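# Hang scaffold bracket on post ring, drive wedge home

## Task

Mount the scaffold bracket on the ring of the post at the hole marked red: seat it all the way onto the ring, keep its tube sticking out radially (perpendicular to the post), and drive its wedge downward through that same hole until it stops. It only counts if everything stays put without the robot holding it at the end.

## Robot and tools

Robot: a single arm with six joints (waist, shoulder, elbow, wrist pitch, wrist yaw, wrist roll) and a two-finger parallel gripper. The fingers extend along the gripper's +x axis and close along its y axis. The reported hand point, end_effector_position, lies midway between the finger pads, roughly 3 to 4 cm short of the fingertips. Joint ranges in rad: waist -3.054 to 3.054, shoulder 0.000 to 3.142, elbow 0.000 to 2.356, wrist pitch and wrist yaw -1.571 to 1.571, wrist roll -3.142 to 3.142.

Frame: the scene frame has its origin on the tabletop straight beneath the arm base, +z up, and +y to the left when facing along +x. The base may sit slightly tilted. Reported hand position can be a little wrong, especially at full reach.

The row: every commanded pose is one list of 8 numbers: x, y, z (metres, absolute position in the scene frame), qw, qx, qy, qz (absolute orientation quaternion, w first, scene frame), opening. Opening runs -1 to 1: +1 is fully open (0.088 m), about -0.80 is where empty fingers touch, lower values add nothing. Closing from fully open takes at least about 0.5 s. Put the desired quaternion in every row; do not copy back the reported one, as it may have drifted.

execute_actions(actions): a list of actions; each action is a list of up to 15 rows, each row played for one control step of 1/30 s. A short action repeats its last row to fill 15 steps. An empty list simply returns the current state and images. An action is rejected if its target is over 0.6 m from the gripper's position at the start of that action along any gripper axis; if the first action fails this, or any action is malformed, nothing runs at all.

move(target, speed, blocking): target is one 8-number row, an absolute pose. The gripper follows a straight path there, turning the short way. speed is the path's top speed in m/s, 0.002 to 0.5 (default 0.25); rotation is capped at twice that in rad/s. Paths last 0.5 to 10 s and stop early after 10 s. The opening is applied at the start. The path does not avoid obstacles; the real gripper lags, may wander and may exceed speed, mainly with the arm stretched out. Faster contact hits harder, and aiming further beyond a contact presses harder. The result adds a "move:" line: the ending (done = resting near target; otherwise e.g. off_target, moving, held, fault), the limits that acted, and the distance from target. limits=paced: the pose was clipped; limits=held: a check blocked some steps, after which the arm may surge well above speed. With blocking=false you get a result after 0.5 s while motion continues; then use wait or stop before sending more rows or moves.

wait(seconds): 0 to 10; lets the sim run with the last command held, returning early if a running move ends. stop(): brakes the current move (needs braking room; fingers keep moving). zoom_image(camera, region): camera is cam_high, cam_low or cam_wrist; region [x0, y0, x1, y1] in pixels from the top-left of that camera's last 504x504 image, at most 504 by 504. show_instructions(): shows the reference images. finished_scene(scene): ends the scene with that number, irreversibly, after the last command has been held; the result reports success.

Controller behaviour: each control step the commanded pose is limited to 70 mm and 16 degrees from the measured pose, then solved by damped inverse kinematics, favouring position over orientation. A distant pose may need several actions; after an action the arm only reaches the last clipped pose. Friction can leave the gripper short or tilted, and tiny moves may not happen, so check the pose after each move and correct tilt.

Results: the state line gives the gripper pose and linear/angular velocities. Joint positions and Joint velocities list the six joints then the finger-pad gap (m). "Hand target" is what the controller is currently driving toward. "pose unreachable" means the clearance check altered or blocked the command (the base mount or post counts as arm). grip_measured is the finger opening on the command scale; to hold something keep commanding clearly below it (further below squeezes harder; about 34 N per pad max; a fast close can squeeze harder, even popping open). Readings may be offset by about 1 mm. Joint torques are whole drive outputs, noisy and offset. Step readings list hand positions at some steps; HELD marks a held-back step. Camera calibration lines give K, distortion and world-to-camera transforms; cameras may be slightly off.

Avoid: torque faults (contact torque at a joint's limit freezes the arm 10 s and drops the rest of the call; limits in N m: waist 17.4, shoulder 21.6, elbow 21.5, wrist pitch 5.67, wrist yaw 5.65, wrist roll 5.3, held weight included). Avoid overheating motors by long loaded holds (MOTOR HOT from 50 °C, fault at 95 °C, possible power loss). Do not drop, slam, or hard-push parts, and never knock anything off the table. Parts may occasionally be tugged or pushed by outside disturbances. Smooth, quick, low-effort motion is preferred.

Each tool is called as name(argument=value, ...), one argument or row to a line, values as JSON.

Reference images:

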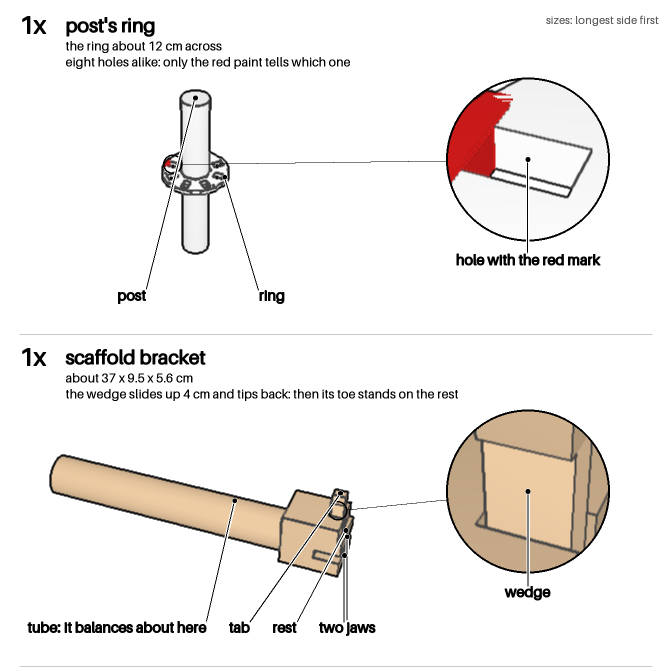

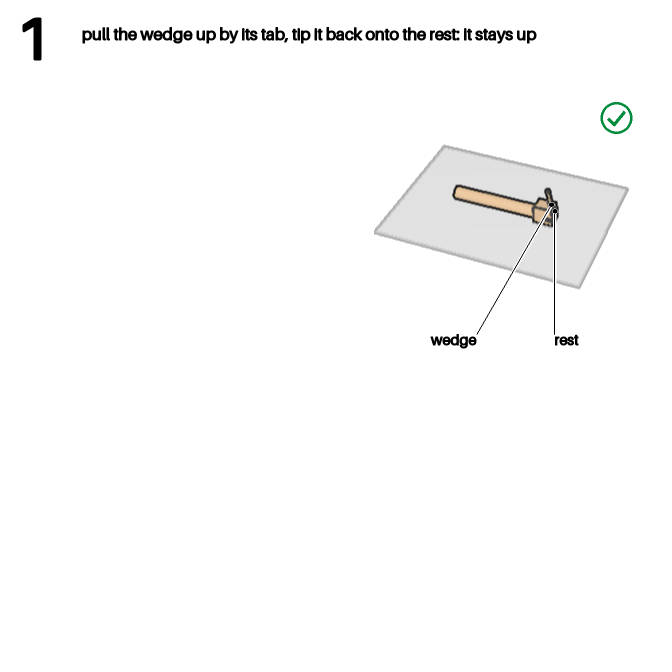

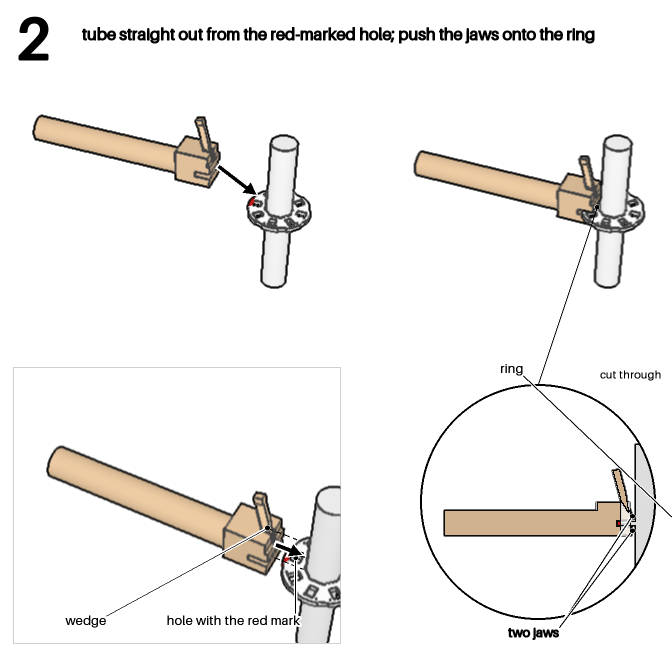

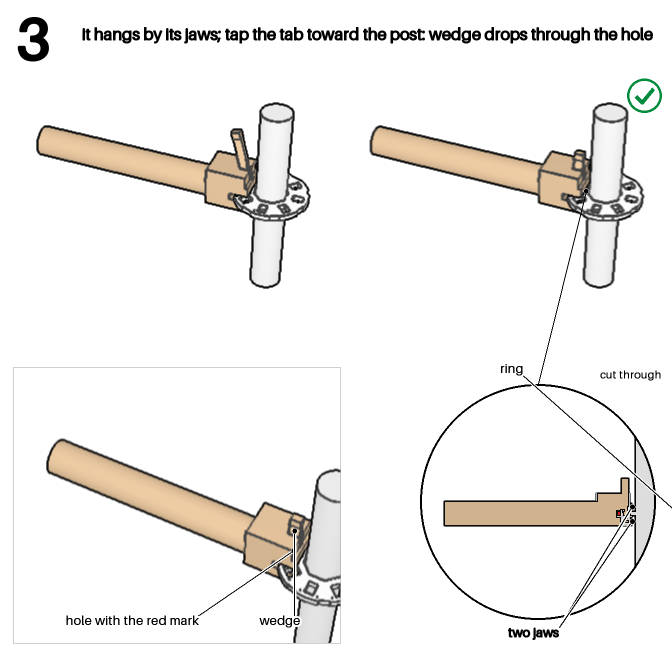

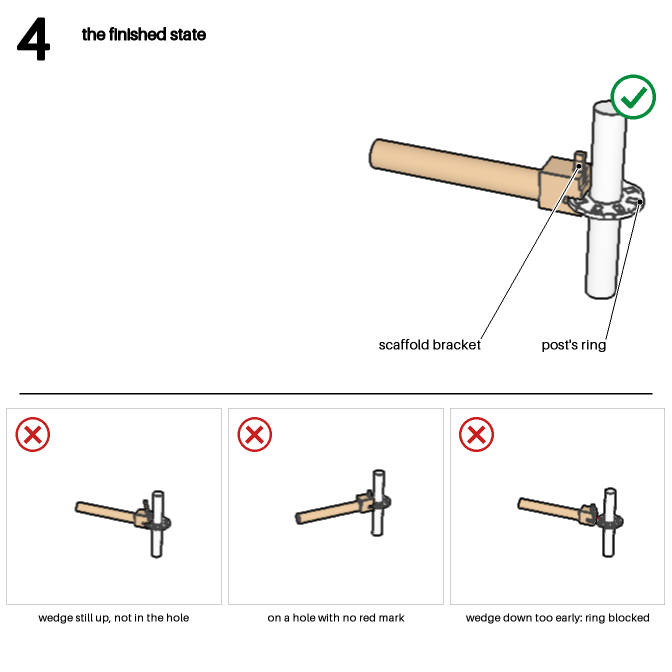

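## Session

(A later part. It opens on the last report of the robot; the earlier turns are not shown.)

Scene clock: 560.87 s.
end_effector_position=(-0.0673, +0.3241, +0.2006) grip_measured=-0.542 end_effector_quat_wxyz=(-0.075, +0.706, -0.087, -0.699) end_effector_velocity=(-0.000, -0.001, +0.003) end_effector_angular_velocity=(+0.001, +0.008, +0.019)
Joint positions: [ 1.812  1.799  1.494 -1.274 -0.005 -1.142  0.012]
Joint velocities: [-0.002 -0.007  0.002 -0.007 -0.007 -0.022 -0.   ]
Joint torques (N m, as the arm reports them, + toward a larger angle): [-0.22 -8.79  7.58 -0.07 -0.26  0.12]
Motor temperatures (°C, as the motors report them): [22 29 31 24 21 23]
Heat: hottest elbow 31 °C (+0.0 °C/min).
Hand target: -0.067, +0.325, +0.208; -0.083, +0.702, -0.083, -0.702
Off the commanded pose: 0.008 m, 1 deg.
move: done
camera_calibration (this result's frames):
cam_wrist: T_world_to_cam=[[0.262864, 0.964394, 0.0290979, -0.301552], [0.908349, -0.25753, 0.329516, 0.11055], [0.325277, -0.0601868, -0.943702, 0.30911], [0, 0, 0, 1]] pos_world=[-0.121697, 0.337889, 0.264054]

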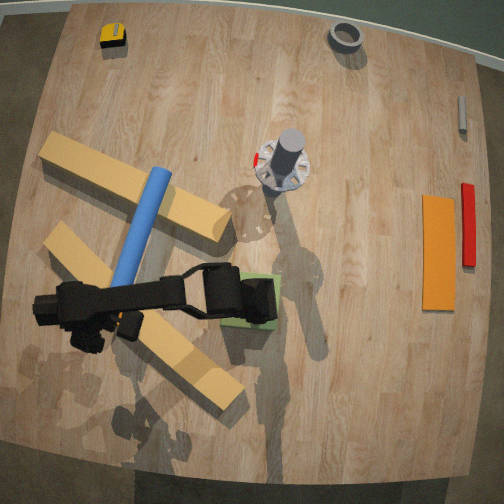

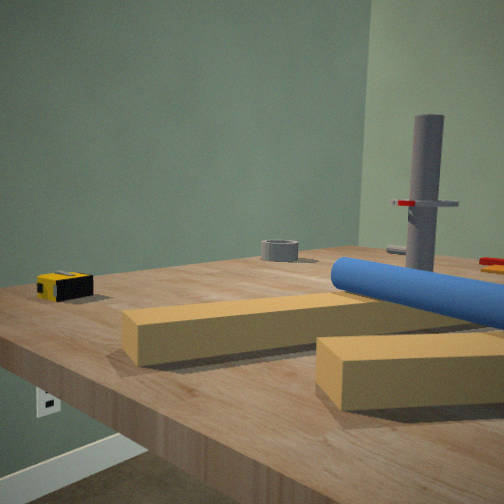

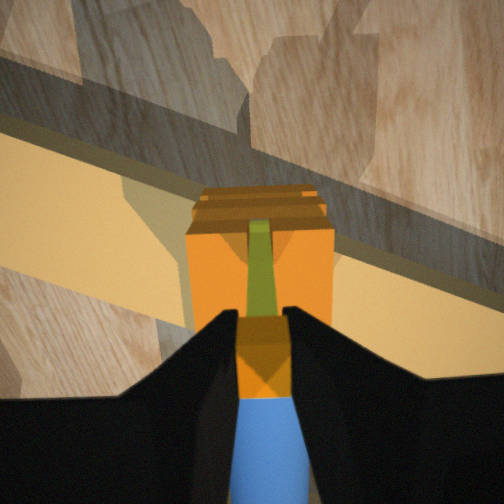

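move(
  target=[-0.0538, 0.3218, 0.208, 0.0894, -0.645, 0.0763, 0.7551, -0.68],
  speed=0.04,
)

zoom_image(
  camera="cam_wrist",
  region=[160, 150, 360, 350],
)

Scene clock: 590.97 s.
end_effector_position=(-0.0541, +0.3238, +0.2028) grip_measured=-0.542 end_effector_quat_wxyz=(-0.083, +0.650, -0.079, -0.751) end_effector_velocity=(+0.002, -0.003, +0.000) end_effector_angular_velocity=(-0.009, +0.007, -0.014)
Joint positions: [ 1.706  1.742  1.426 -1.21  -0.149 -1.244  0.012]
Joint velocities: [-0.007 -0.007 -0.007 -0.007 -0.007  0.007 -0.   ]
Joint torques (N m, as the arm reports them, + toward a larger angle): [-0.42 -9.38  5.42  0.44 -0.64  0.06]
Motor temperatures (°C, as the motors report them): [22 32 33 24 21 23]
Heat: hottest elbow 33 °C (+3.0 °C/min).
Hand target: -0.054, +0.322, +0.208; -0.089, +0.645, -0.076, -0.755
Off the commanded pose: 0.006 m, 1 deg.
move: done
camera_calibration (this result's frames):
cam_wrist: T_world_to_cam=[[0.268617, 0.962868, 0.0270252, -0.303552], [0.946086, -0.268999, 0.180446, 0.133711], [0.181016, -0.0229027, -0.983214, 0.29503], [0, 0, 0, 1]] pos_world=[-0.0983679, 0.335006, 0.274153]

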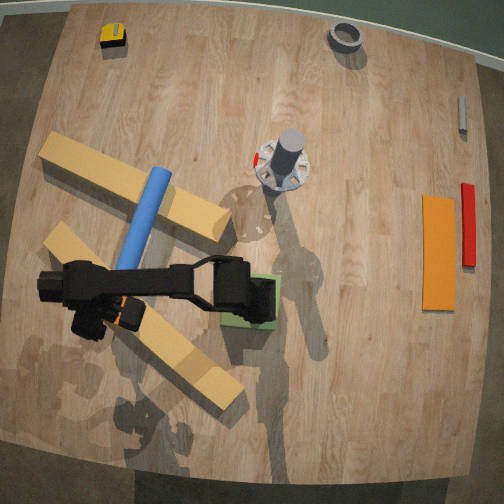

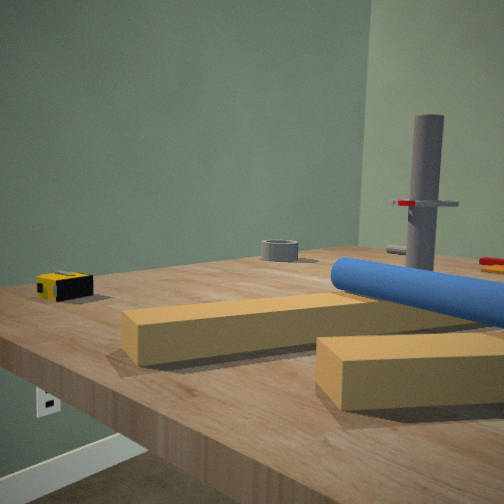

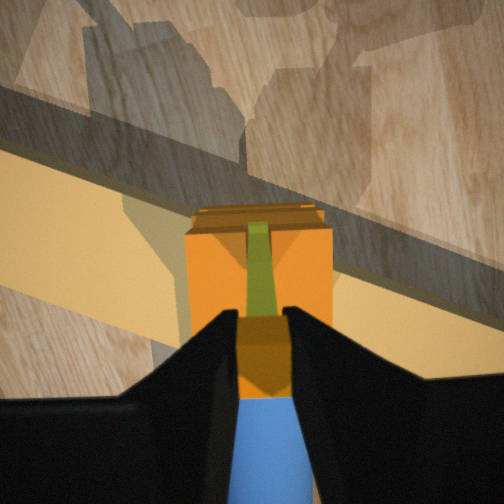

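Region (160, 150, 360, 350) of cam_wrist's 504x504 image, scaled by 2.520, with more detail than that image has.

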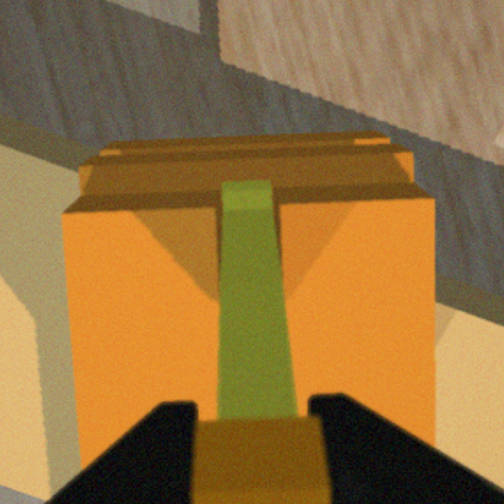

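move(
  target=[-0.0421, 0.319, 0.205, 0.0945, -0.5907, 0.0699, 0.7983, -0.68],
  speed=0.04,
)

zoom_image(
  camera="cam_wrist",
  region=[160, 150, 360, 350],
)

Scene clock: 600.83 s.
end_effector_position=(-0.0447, +0.3216, +0.2024) grip_measured=-0.542 end_effector_quat_wxyz=(+0.088, -0.595, +0.069, +0.796) end_effector_velocity=(+0.001, +0.000, -0.001) end_effector_angular_velocity=(+0.009, +0.006, +0.014)
Joint positions: [ 1.613  1.702  1.359 -1.156 -0.292 -1.337  0.012]
Joint velocities: [-0.007 -0.002 -0.007  0.007 -0.007 -0.022  0.   ]
Joint torques (N m, as the arm reports them, + toward a larger angle): [-0.95 -8.49  4.97  0.45 -0.63  0.07]
Motor temperatures (°C, as the motors report them): [22 33 32 24 21 23]
Heat: hottest shoulder 33 °C (+3.0 °C/min).
Hand target: -0.042, +0.319, +0.205; +0.094, -0.591, +0.070, +0.798
Off the commanded pose: 0.004 m, 1 deg.
move: done
camera_calibration (this result's frames):
cam_wrist: T_world_to_cam=[[0.268365, 0.96293, 0.027334, -0.304039], [0.962377, -0.269248, 0.0365416, 0.154268], [0.0425466, 0.0164992, -0.998958, 0.27723], [0, 0, 0, 1]] pos_world=[-0.078666, 0.32973, 0.279614]

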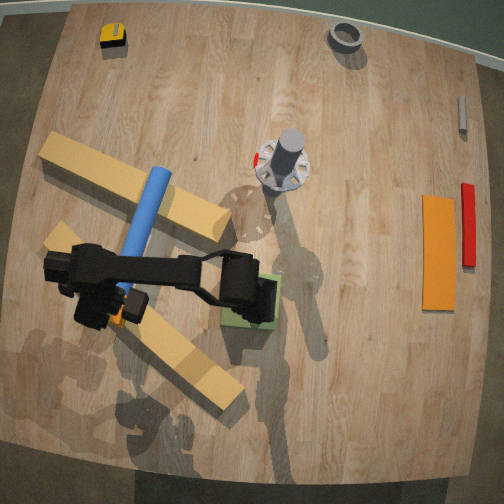

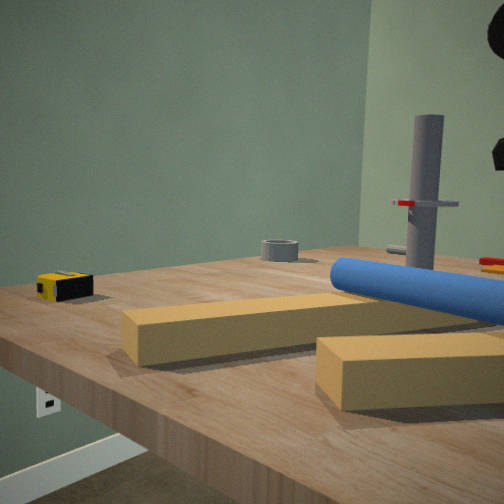

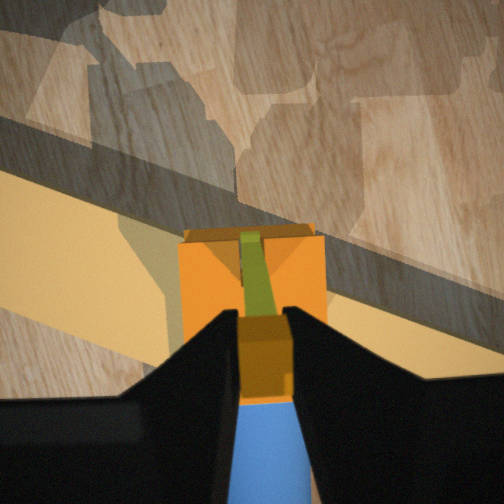

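Region (160, 150, 360, 350) of cam_wrist's 504x504 image, scaled by 2.520, with more detail than that image has.

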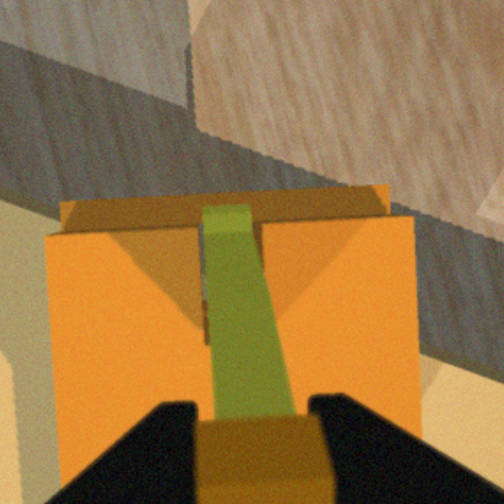

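move(
  target=[-0.0435, 0.318, 0.195, 0.0945, -0.5907, 0.0699, 0.7983, -0.68],
  speed=0.03,
)

zoom_image(
  camera="cam_wrist",
  region=[160, 150, 360, 350],
)

Scene clock: 610.40 s.
end_effector_position=(-0.0453, +0.3202, +0.1954) grip_measured=-0.542 end_effector_quat_wxyz=(+0.089, -0.592, +0.066, +0.798) end_effector_velocity=(-0.000, -0.003, -0.003) end_effector_angular_velocity=(-0.009, +0.008, -0.009)
Joint positions: [ 1.613  1.696  1.322 -1.121 -0.297 -1.339  0.012]
Joint velocities: [-0.002 -0.002 -0.017  0.007 -0.007  0.007 -0.   ]
Joint torques (N m, as the arm reports them, + toward a larger angle): [-0.65 -7.65  4.61  0.84 -0.4   0.26]
Motor temperatures (°C, as the motors report them): [22 33 32 23 21 23]
Heat: hottest shoulder 33 °C (+3.0 °C/min).
Hand target: -0.043, +0.318, +0.195; +0.094, -0.591, +0.070, +0.798
Off the commanded pose: 0.003 m, 1 deg.
move: done
camera_calibration (this result's frames):
cam_wrist: T_world_to_cam=[[0.266376, 0.963336, 0.0320645, -0.303504], [0.963132, -0.267326, 0.0302143, 0.155422], [0.0376782, 0.0228339, -0.999029, 0.268019], [0, 0, 0, 1]] pos_world=[-0.0789444, 0.327805, 0.272794]

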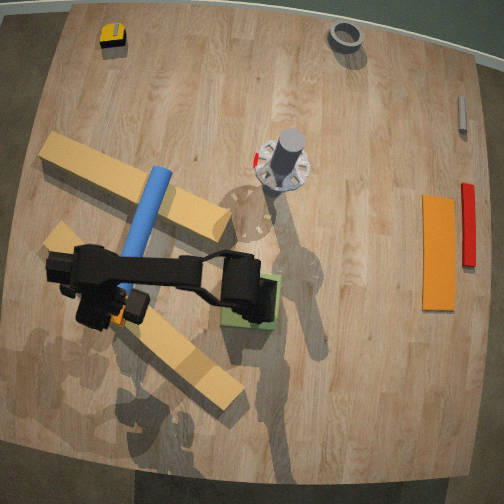

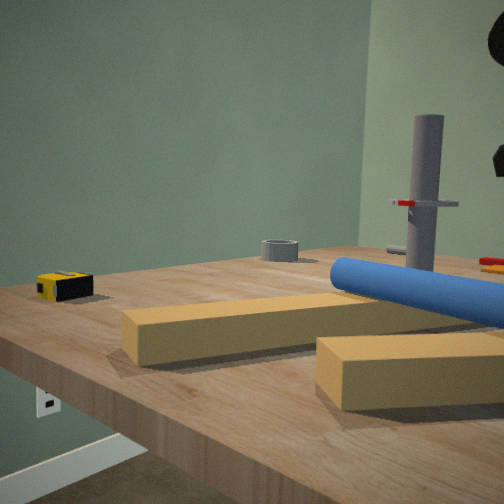

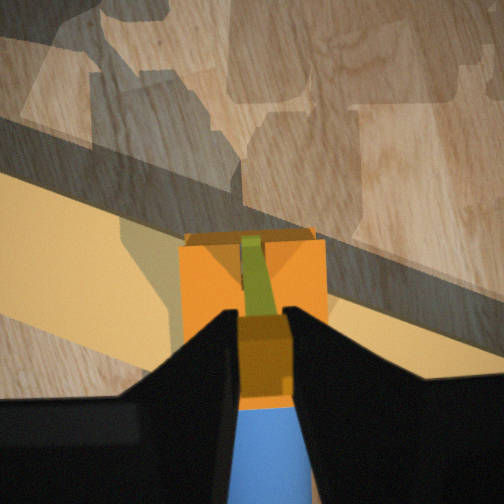

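Region (160, 150, 360, 350) of cam_wrist's 504x504 image, scaled by 2.520, with more detail than that image has.

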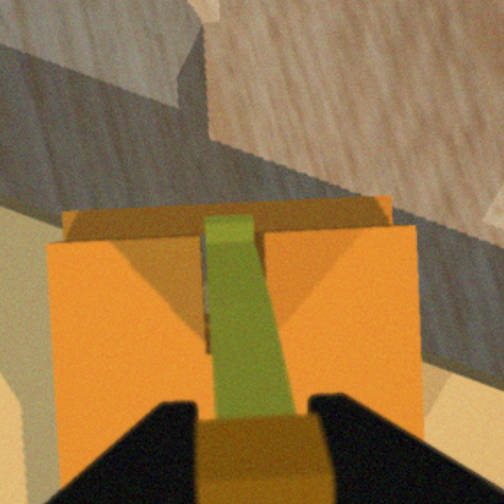

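execute_actions(
  actions=[
    [[-0.0445,0.319,0.195,0.0945,-0.5907,0.0699,0.7983,-0.62],[-0.0445,0.319,0.195,0.0945,-0.5907,0.0699,0.7983,-0.58],[-0.0445,0.319,0.195,0.0945,-0.5907,0.0699,0.7983,-0.55],[-0.0445,0.319,0.195,0.0945,-0.5907,0.0699,0.7983,-0.53],[-0.0445,0.319,0.195,0.0945,-0.5907,0.0699,0.7983,-0.51],[-0.0445,0.319,0.195,0.0945,-0.5907,0.0699,0.7983,-0.49],[-0.0445,0.319,0.195,0.0945,-0.5907,0.0699,0.7983,-0.46],[-0.0445,0.319,0.195,0.0945,-0.5907,0.0699,0.7983,-0.42],[-0.0445,0.319,0.195,0.0945,-0.5907,0.0699,0.7983,-0.36],[-0.0445,0.319,0.195,0.0945,-0.5907,0.0699,0.7983,-0.3],[-0.0445,0.319,0.195,0.0945,-0.5907,0.0699,0.7983,-0.2],[-0.0445,0.319,0.195,0.0945,-0.5907,0.0699,0.7983,-0.1],[-0.0445,0.319,0.195,0.0945,-0.5907,0.0699,0.7983,0.0],[-0.0445,0.319,0.195,0.0945,-0.5907,0.0699,0.7983,0.1],[-0.0445,0.319,0.195,0.0945,-0.5907,0.0699,0.7983,0.2]],
  ],
)

Scene clock: 622.57 s.
end_effector_position=(-0.0455, +0.3206, +0.1953) grip_measured=-0.043 end_effector_quat_wxyz=(+0.092, -0.591, +0.067, +0.799) end_effector_velocity=(+0.001, +0.001, +0.001) end_effector_angular_velocity=(+0.009, +0.007, +0.000)
Joint positions: [ 1.612  1.696  1.32  -1.117 -0.3   -1.333  0.037]
Joint velocities: [-0.007 -0.002 -0.002  0.007 -0.007 -0.007  0.135]
Joint torques (N m, as the arm reports them, + toward a larger angle): [-0.34 -7.31  5.19  0.68 -0.31  0.17]
Motor temperatures (°C, as the motors report them): [22 33 32 24 21 23]
Heat: hottest shoulder 33 °C (+2.0 °C/min).
Hand target: -0.045, +0.319, +0.195; +0.094, -0.591, +0.070, +0.798
Off the commanded pose: 0.002 m, 0 deg.
Step readings (end_effector_position):
0: (-0.0455, +0.3202, +0.1953)
1: (-0.0455, +0.3202, +0.1953)
2: (-0.0455, +0.3202, +0.1953)
4: (-0.0455, +0.3202, +0.1953)
8: (-0.0455, +0.3202, +0.1954)
15: end_effector_position above
camera_calibration (this result's frames):
cam_wrist: T_world_to_cam=[[0.272272, 0.961679, 0.0322655, -0.30304], [0.961591, -0.273153, 0.0270093, 0.158076], [0.0347877, 0.0236723, -0.999114, 0.267529], [0, 0, 0, 1]] pos_world=[-0.0788023, 0.328273, 0.2728]

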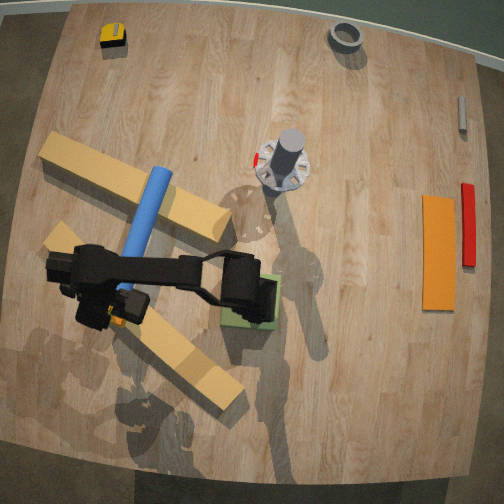

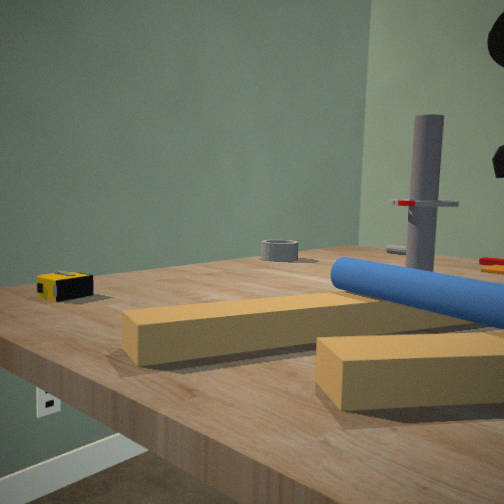

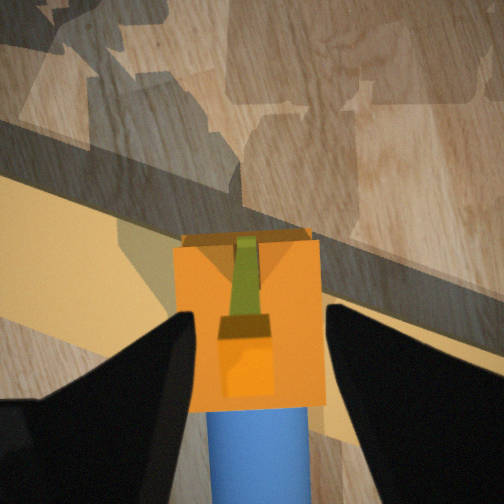

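move(
  target=[-0.031, 0.3165, 0.247, 0.0945, -0.5907, 0.0699, 0.7983, 0.3],
  speed=0.15,
)

move(
  target=[0.015, 0.308, 0.25, 0.5417, -0.4545, 0.5417, 0.4545, 0.7],
  speed=0.5,
)

Scene clock: 674.50 s.
end_effector_position=(-0.0316, +0.3142, +0.2403) grip_measured=+0.300 end_effector_quat_wxyz=(+0.089, -0.592, +0.079, +0.797) end_effector_velocity=(-0.000, +0.001, +0.003) end_effector_angular_velocity=(+0.009, +0.006, +0.019)
Joint positions: [ 1.566  1.684  1.487 -1.33  -0.3   -1.372  0.054]
Joint velocities: [-0.002  0.002  0.012 -0.007 -0.007 -0.022 -0.   ]
Joint torques (N m, as the arm reports them, + toward a larger angle): [-0.31 -7.4   7.9   0.36 -0.44 -0.12]
Motor temperatures (°C, as the motors report them): [22 32 31 24 21 23]
Heat: hottest shoulder 32 °C (-1.0 °C/min).
Hand target: -0.031, +0.316, +0.247; +0.094, -0.591, +0.070, +0.798
Off the commanded pose: 0.007 m, 1 deg.
move: done
camera_calibration (this result's frames):
cam_wrist: T_world_to_cam=[[0.281172, 0.959604, 0.0101448, -0.295908], [0.958956, -0.281355, 0.0352552, 0.142286], [0.0366853, -0.000184352, -0.999327, 0.319822], [0, 0, 0, 1]] pos_world=[-0.0649771, 0.324047, 0.317592]

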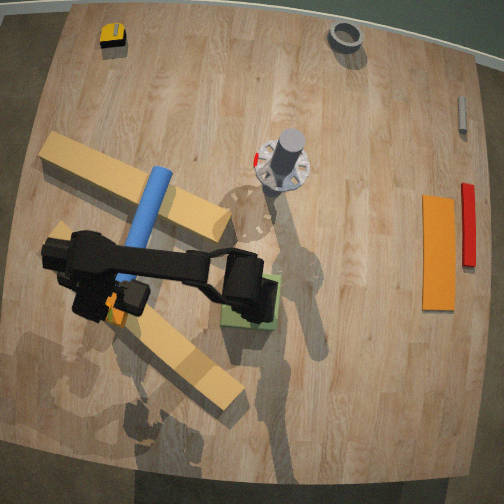

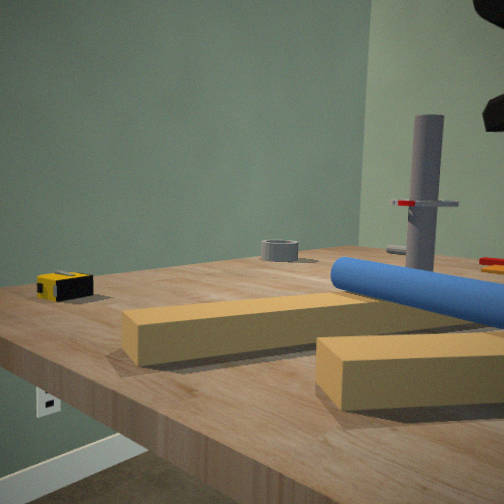

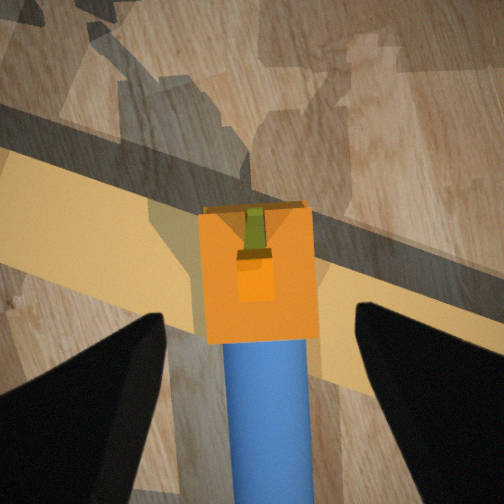

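Scene clock: 676.57 s.
end_effector_position=(+0.0133, +0.3049, +0.2490) grip_measured=+0.700 end_effector_quat_wxyz=(+0.538, -0.456, +0.542, +0.457) end_effector_velocity=(-0.001, -0.002, -0.001) end_effector_angular_velocity=(-0.011, +0.023, -0.000)
Joint positions: [ 1.554  1.691  1.554 -1.428 -0.017  0.108  0.073]
Joint velocities: [-0.007  0.002 -0.002 -0.007 -0.022 -0.007 -0.   ]
Joint torques (N m, as the arm reports them, + toward a larger angle): [-0.31 -5.45  7.86  0.34  0.16  0.19]
Motor temperatures (°C, as the motors report them): [22 32 31 24 21 23]
Heat: hottest shoulder 32 °C (-1.0 °C/min).
Hand target: +0.015, +0.308, +0.250; +0.542, -0.454, +0.541, +0.455
Off the commanded pose: 0.004 m, 1 deg.
move: done
camera_calibration (this result's frames):
cam_wrist: T_world_to_cam=[[0.978696, -0.201588, 0.0389487, 0.0378849], [-0.203323, -0.925232, 0.320321, 0.237101], [-0.0285361, -0.321416, -0.946508, 0.412471], [0, 0, 0, 1]] pos_world=[0.0229007, 0.359585, 0.312984]

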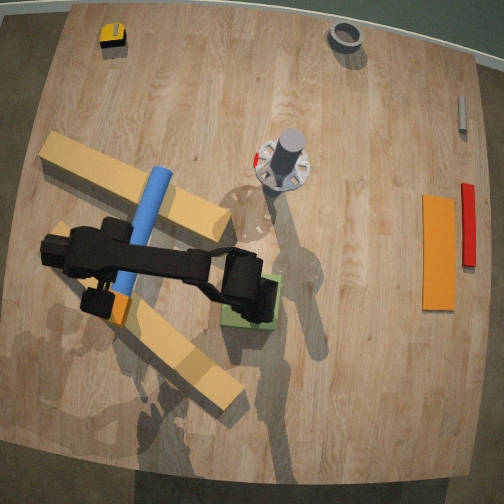

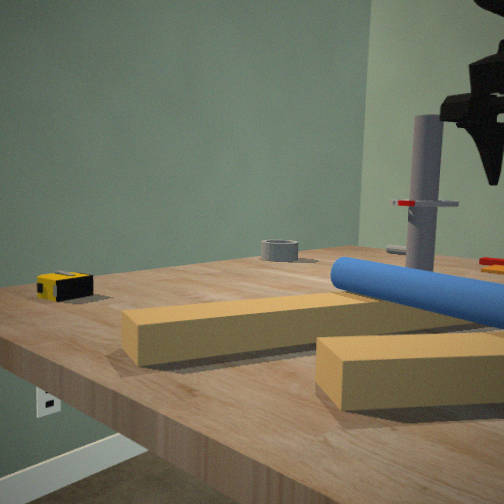

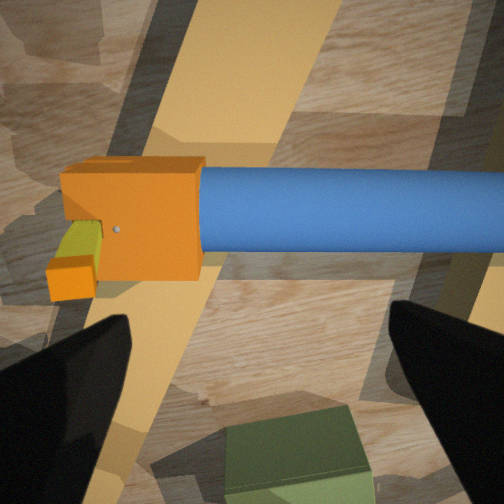

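zoom_image(
  camera="cam_wrist",
  region=[30, 130, 250, 320],
)

Region (30, 130, 250, 320) of cam_wrist's 504x504 image, scaled by 2.291, with more detail than that image has; it fills the top 435 rows of this view, and the rest is white.

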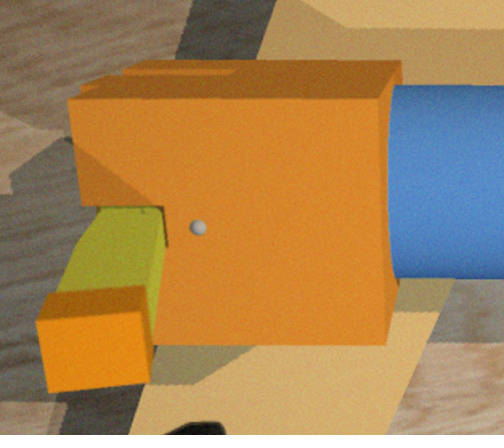

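move(
  target=[0.052, 0.2966, 0.225, 0.7027, 0.0788, 0.7027, -0.0788, 0.85],
  speed=0.5,
)

move(
  target=[0.052, 0.2966, 0.135, 0.7027, 0.0788, 0.7027, -0.0788, 0.85],
  speed=0.2,
)

Scene clock: 712.17 s.
end_effector_position=(+0.0510, +0.2990, +0.2237) grip_measured=+0.850 end_effector_quat_wxyz=(+0.702, +0.074, +0.704, -0.078) end_effector_velocity=(-0.001, -0.005, +0.000) end_effector_angular_velocity=(-0.020, +0.011, -0.025)
Joint positions: [ 1.43   1.685  1.445 -1.331 -0.016  1.602  0.081]
Joint velocities: [-0.002 -0.002 -0.002 -0.022 -0.007  0.022 -0.   ]
Joint torques (N m, as the arm reports them, + toward a larger angle): [-0.34 -8.03  4.84  0.6   0.19  0.2 ]
Motor temperatures (°C, as the motors report them): [22 30 34 24 21 23]
Heat: hottest elbow 34 °C (+2.0 °C/min).
Hand target: +0.052, +0.296, +0.225; +0.703, +0.079, +0.703, -0.079
Off the commanded pose: 0.003 m, 1 deg.
move: done
camera_calibration (this result's frames):
cam_wrist: T_world_to_cam=[[-0.248396, -0.967391, 0.0495469, 0.29], [-0.913312, 0.250939, 0.320767, -0.0681238], [-0.32274, 0.0344254, -0.945861, 0.296206], [0, 0, 0, 1]] pos_world=[0.105414, 0.287441, 0.287654]

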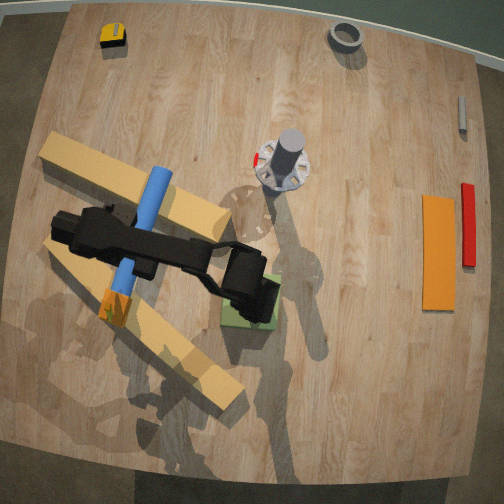

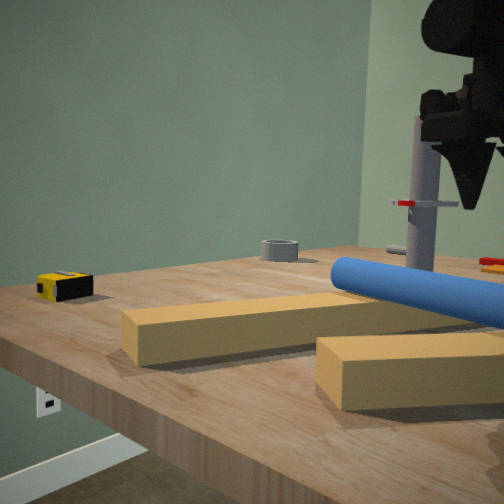

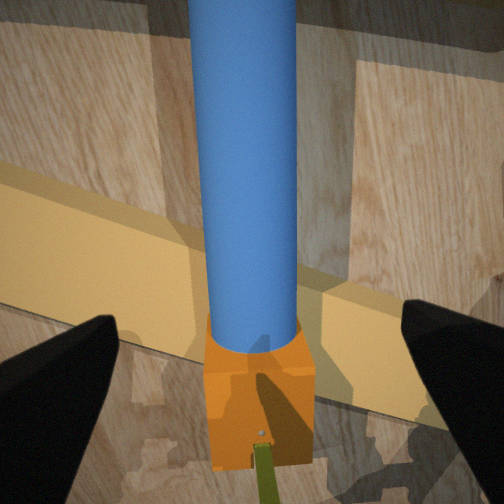

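Scene clock: 713.10 s.
end_effector_position=(+0.0521, +0.2989, +0.1389) grip_measured=+0.850 end_effector_quat_wxyz=(+0.702, +0.082, +0.704, -0.073) end_effector_velocity=(-0.000, -0.000, +0.000) end_effector_angular_velocity=(+0.009, +0.006, +0.005)
Joint positions: [ 1.43   1.726  1.15  -0.976 -0.016  1.607  0.081]
Joint velocities: [-0.002 -0.007 -0.007  0.007 -0.007 -0.007  0.   ]
Joint torques (N m, as the arm reports them, + toward a larger angle): [ 0.04 -5.71  4.72  0.59  0.21  0.18]
Motor temperatures (°C, as the motors report them): [22 30 33 24 21 23]
Heat: hottest elbow 33 °C (+1.0 °C/min).
Hand target: +0.052, +0.297, +0.135; +0.703, +0.079, +0.703, -0.079
Off the commanded pose: 0.005 m, 1 deg.
move: done
camera_calibration (this result's frames):
cam_wrist: T_world_to_cam=[[-0.253106, -0.966907, 0.0320779, 0.296856], [-0.913149, 0.249723, 0.322177, -0.039745], [-0.319526, 0.0522532, -0.946136, 0.210881], [0, 0, 0, 1]] pos_world=[0.106225, 0.285938, 0.202804]

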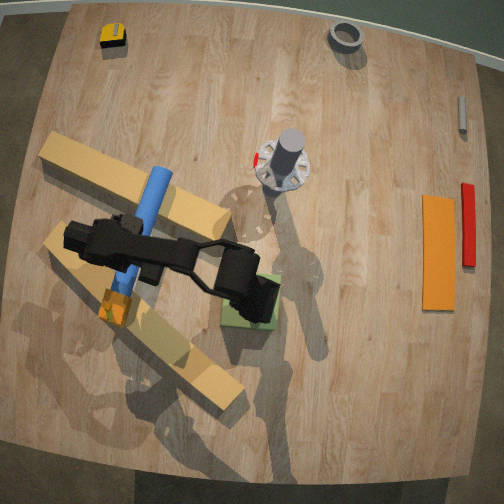

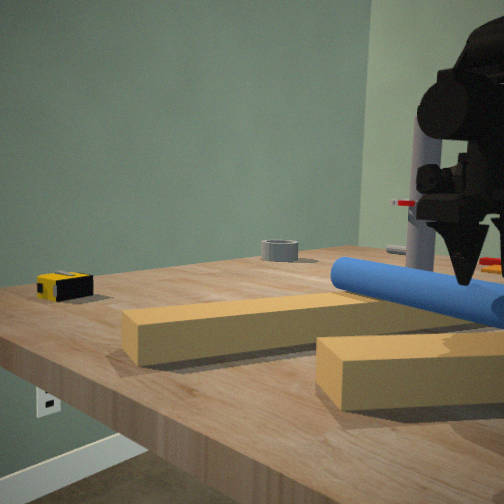

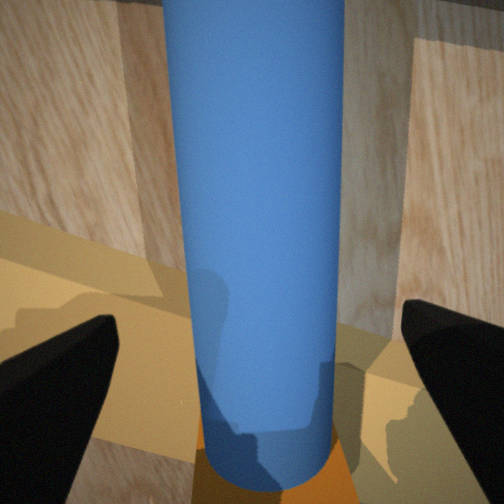

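move(
  target=[0.052, 0.2955, 0.076, 0.7027, 0.0788, 0.7027, -0.0788, 0.55],
  speed=0.12,
)

Scene clock: 739.20 s.
end_effector_position=(+0.0528, +0.2984, +0.0802) grip_measured=+0.550 end_effector_quat_wxyz=(+0.702, +0.083, +0.704, -0.073) end_effector_velocity=(-0.003, -0.004, -0.002) end_effector_angular_velocity=(-0.013, +0.025, -0.010)
Joint positions: [ 1.43   1.826  1.013 -0.738 -0.016  1.609  0.066]
Joint velocities: [-0.002  0.002 -0.007 -0.007 -0.022  0.007 -0.   ]
Joint torques (N m, as the arm reports them, + toward a larger angle): [ 0.21 -5.65  4.23  0.61  0.19  0.19]
Motor temperatures (°C, as the motors report them): [22 30 32 24 21 23]
Heat: hottest elbow 32 °C (+0.0 °C/min).
Hand target: +0.052, +0.295, +0.076; +0.703, +0.079, +0.703, -0.079
Off the commanded pose: 0.005 m, 1 deg.
move: done
camera_calibration (this result's frames):
cam_wrist: T_world_to_cam=[[-0.254568, -0.966584, 0.0301838, 0.298624], [-0.912879, 0.25049, 0.322347, -0.0203471], [-0.319136, 0.0545051, -0.94614, 0.154852], [0, 0, 0, 1]] pos_world=[0.106865, 0.285301, 0.144057]

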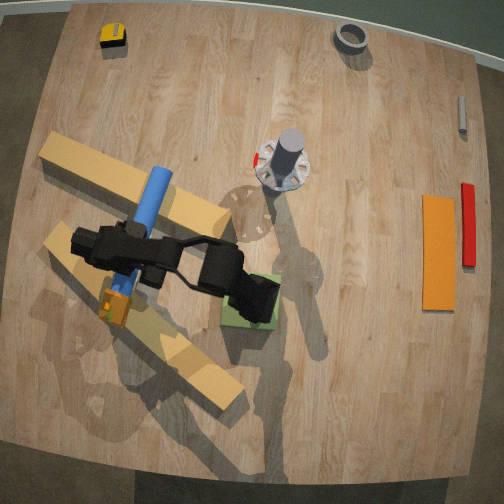

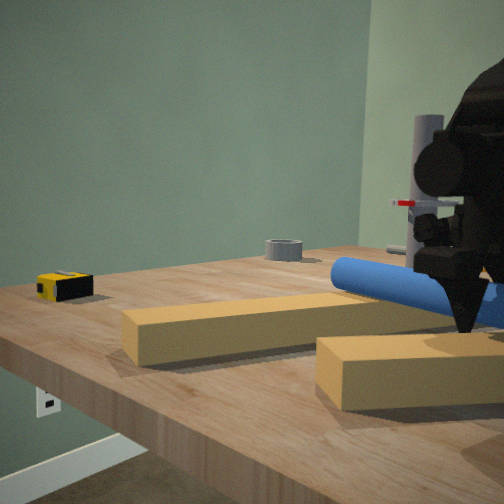

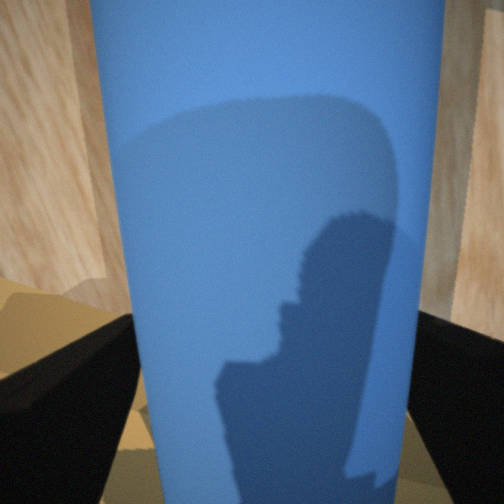

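move(
  target=[0.0515, 0.2935, 0.076, 0.7027, 0.0728, 0.7027, -0.0848, 0.36],
  speed=0.03,
)

Scene clock: 758.30 s.
end_effector_position=(+0.0520, +0.2948, +0.0786) grip_measured=+0.360 end_effector_quat_wxyz=(+0.701, +0.076, +0.704, -0.080) end_effector_velocity=(-0.001, -0.005, +0.000) end_effector_angular_velocity=(-0.020, +0.011, +0.019)
Joint positions: [ 1.43   1.831  1.013 -0.752 -0.016  1.61   0.057]
Joint velocities: [-0.002 -0.002 -0.002 -0.022 -0.007 -0.022 -0.   ]
Joint torques (N m, as the arm reports them, + toward a larger angle): [ 0.27 -5.59  5.08  0.27  0.27  0.18]
Motor temperatures (°C, as the motors report them): [22 30 31 24 21 23]
Heat: hottest elbow 31 °C (-2.0 °C/min).
Hand target: +0.052, +0.293, +0.076; +0.703, +0.073, +0.703, -0.085
Off the commanded pose: 0.003 m, 1 deg.
move: done
camera_calibration (this result's frames):
cam_wrist: T_world_to_cam=[[-0.255051, -0.965657, 0.0495529, 0.293224], [-0.911698, 0.257239, 0.320367, -0.0215772], [-0.322111, 0.0365325, -0.945997, 0.158721], [0, 0, 0, 1]] pos_world=[0.106241, 0.282906, 0.142532]

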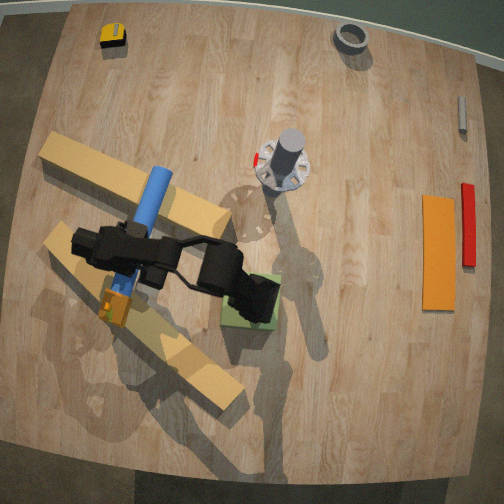

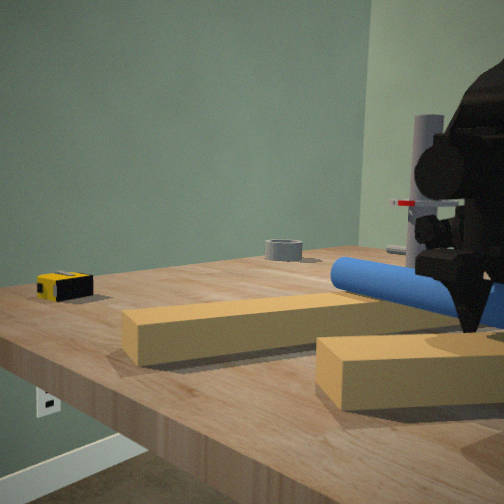

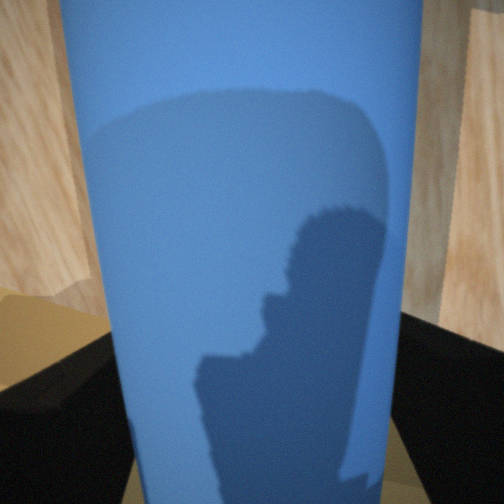

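execute_actions(
  actions=[
    [[0.052,0.296,0.0765,0.7027,0.0788,0.7027,-0.0788,0.34],[0.052,0.296,0.0765,0.7027,0.0788,0.7027,-0.0788,0.32],[0.052,0.296,0.0765,0.7027,0.0788,0.7027,-0.0788,0.3],[0.052,0.296,0.0765,0.7027,0.0788,0.7027,-0.0788,0.28],[0.052,0.296,0.0765,0.7027,0.0788,0.7027,-0.0788,0.26],[0.052,0.296,0.0765,0.7027,0.0788,0.7027,-0.0788,0.24],[0.052,0.296,0.0765,0.7027,0.0788,0.7027,-0.0788,0.22],[0.052,0.296,0.0765,0.7027,0.0788,0.7027,-0.0788,0.2],[0.052,0.296,0.0765,0.7027,0.0788,0.7027,-0.0788,0.18],[0.052,0.296,0.0765,0.7027,0.0788,0.7027,-0.0788,0.16],[0.052,0.296,0.0765,0.7027,0.0788,0.7027,-0.0788,0.14],[0.052,0.296,0.0765,0.7027,0.0788,0.7027,-0.0788,0.12],[0.052,0.296,0.0765,0.7027,0.0788,0.7027,-0.0788,0.1],[0.052,0.296,0.0765,0.7027,0.0788,0.7027,-0.0788,0.08],[0.052,0.296,0.0765,0.7027,0.0788,0.7027,-0.0788,0.06]],
    [[0.052,0.296,0.0765,0.7027,0.0788,0.7027,-0.0788,0.04],[0.052,0.296,0.0765,0.7027,0.0788,0.7027,-0.0788,0.02],[0.052,0.296,0.0765,0.7027,0.0788,0.7027,-0.0788,0.0],[0.052,0.296,0.0765,0.7027,0.0788,0.7027,-0.0788,-0.02],[0.052,0.296,0.0765,0.7027,0.0788,0.7027,-0.0788,-0.04],[0.052,0.296,0.0765,0.7027,0.0788,0.7027,-0.0788,-0.06],[0.052,0.296,0.0765,0.7027,0.0788,0.7027,-0.0788,-0.08],[0.052,0.296,0.0765,0.7027,0.0788,0.7027,-0.0788,-0.1],[0.052,0.296,0.0765,0.7027,0.0788,0.7027,-0.0788,-0.12],[0.052,0.296,0.0765,0.7027,0.0788,0.7027,-0.0788,-0.14],[0.052,0.296,0.0765,0.7027,0.0788,0.7027,-0.0788,-0.16],[0.052,0.296,0.0765,0.7027,0.0788,0.7027,-0.0788,-0.18],[0.052,0.296,0.0765,0.7027,0.0788,0.7027,-0.0788,-0.2]],
  ],
)

Scene clock: 793.40 s.
end_effector_position=(+0.0524, +0.2973, +0.0785) grip_measured=+0.135 end_effector_quat_wxyz=(+0.702, +0.080, +0.704, -0.076) end_effector_velocity=(-0.000, -0.004, +0.001) end_effector_angular_velocity=(-0.018, -0.004, +0.010)
Joint positions: [ 1.431  1.831  1.013 -0.741 -0.016  1.61   0.046]
Joint velocities: [ 0.002 -0.002  0.002 -0.022  0.007 -0.007 -0.   ]
Joint torques (N m, as the arm reports them, + toward a larger angle): [ 0.17 -6.15  4.56  0.63  0.18  0.14]
Motor temperatures (°C, as the motors report them): [22 30 31 23 21 23]
Heat: hottest elbow 31 °C (-1.0 °C/min).
Hand target: +0.052, +0.296, +0.077; +0.703, +0.079, +0.703, -0.079
Off the commanded pose: 0.002 m, 0 deg.
Step readings (end_effector_position; steps 1 to 15: 1st action; 16 to 30: 2nd action):
0: (+0.0520, +0.2947, +0.0785)
1: (+0.0520, +0.2948, +0.0785)
2: (+0.0521, +0.2953, +0.0785)
4: (+0.0523, +0.2966, +0.0785)
8: (+0.0525, +0.2972, +0.0785)
15: (+0.0524, +0.2973, +0.0785)
16: (+0.0524, +0.2973, +0.0785)
17: (+0.0524, +0.2973, +0.0785)
19: (+0.0524, +0.2973, +0.0785)
23: (+0.0524, +0.2973, +0.0785)
30: end_effector_position above
camera_calibration (this result's frames):
cam_wrist: T_world_to_cam=[[-0.255019, -0.966169, 0.0385109, 0.296689], [-0.912496, 0.253646, 0.320958, -0.0207469], [-0.319868, 0.0467095, -0.94631, 0.155537], [0, 0, 0, 1]] pos_world=[0.106481, 0.284649, 0.142419]

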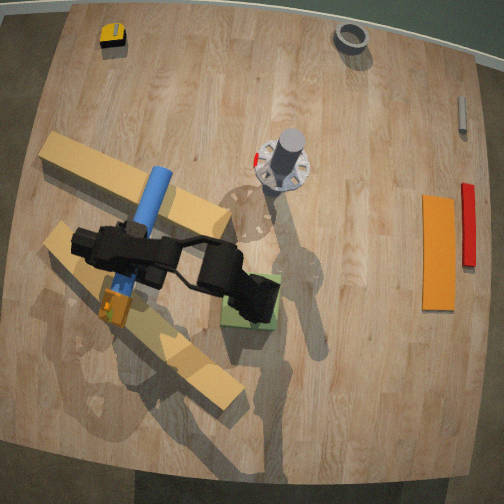

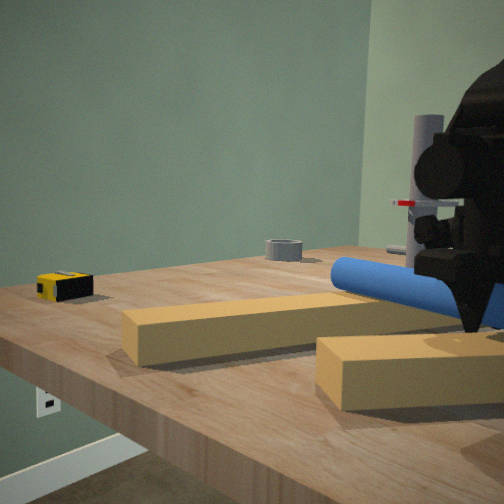

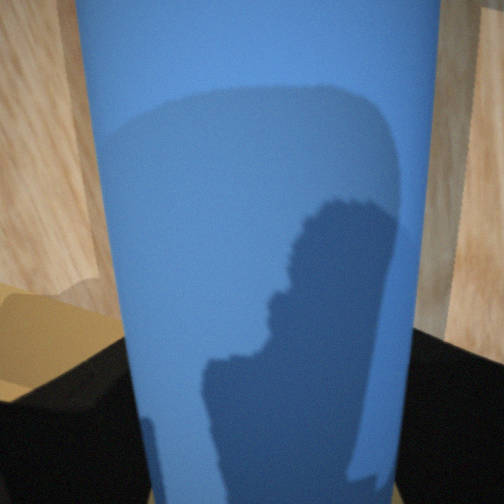

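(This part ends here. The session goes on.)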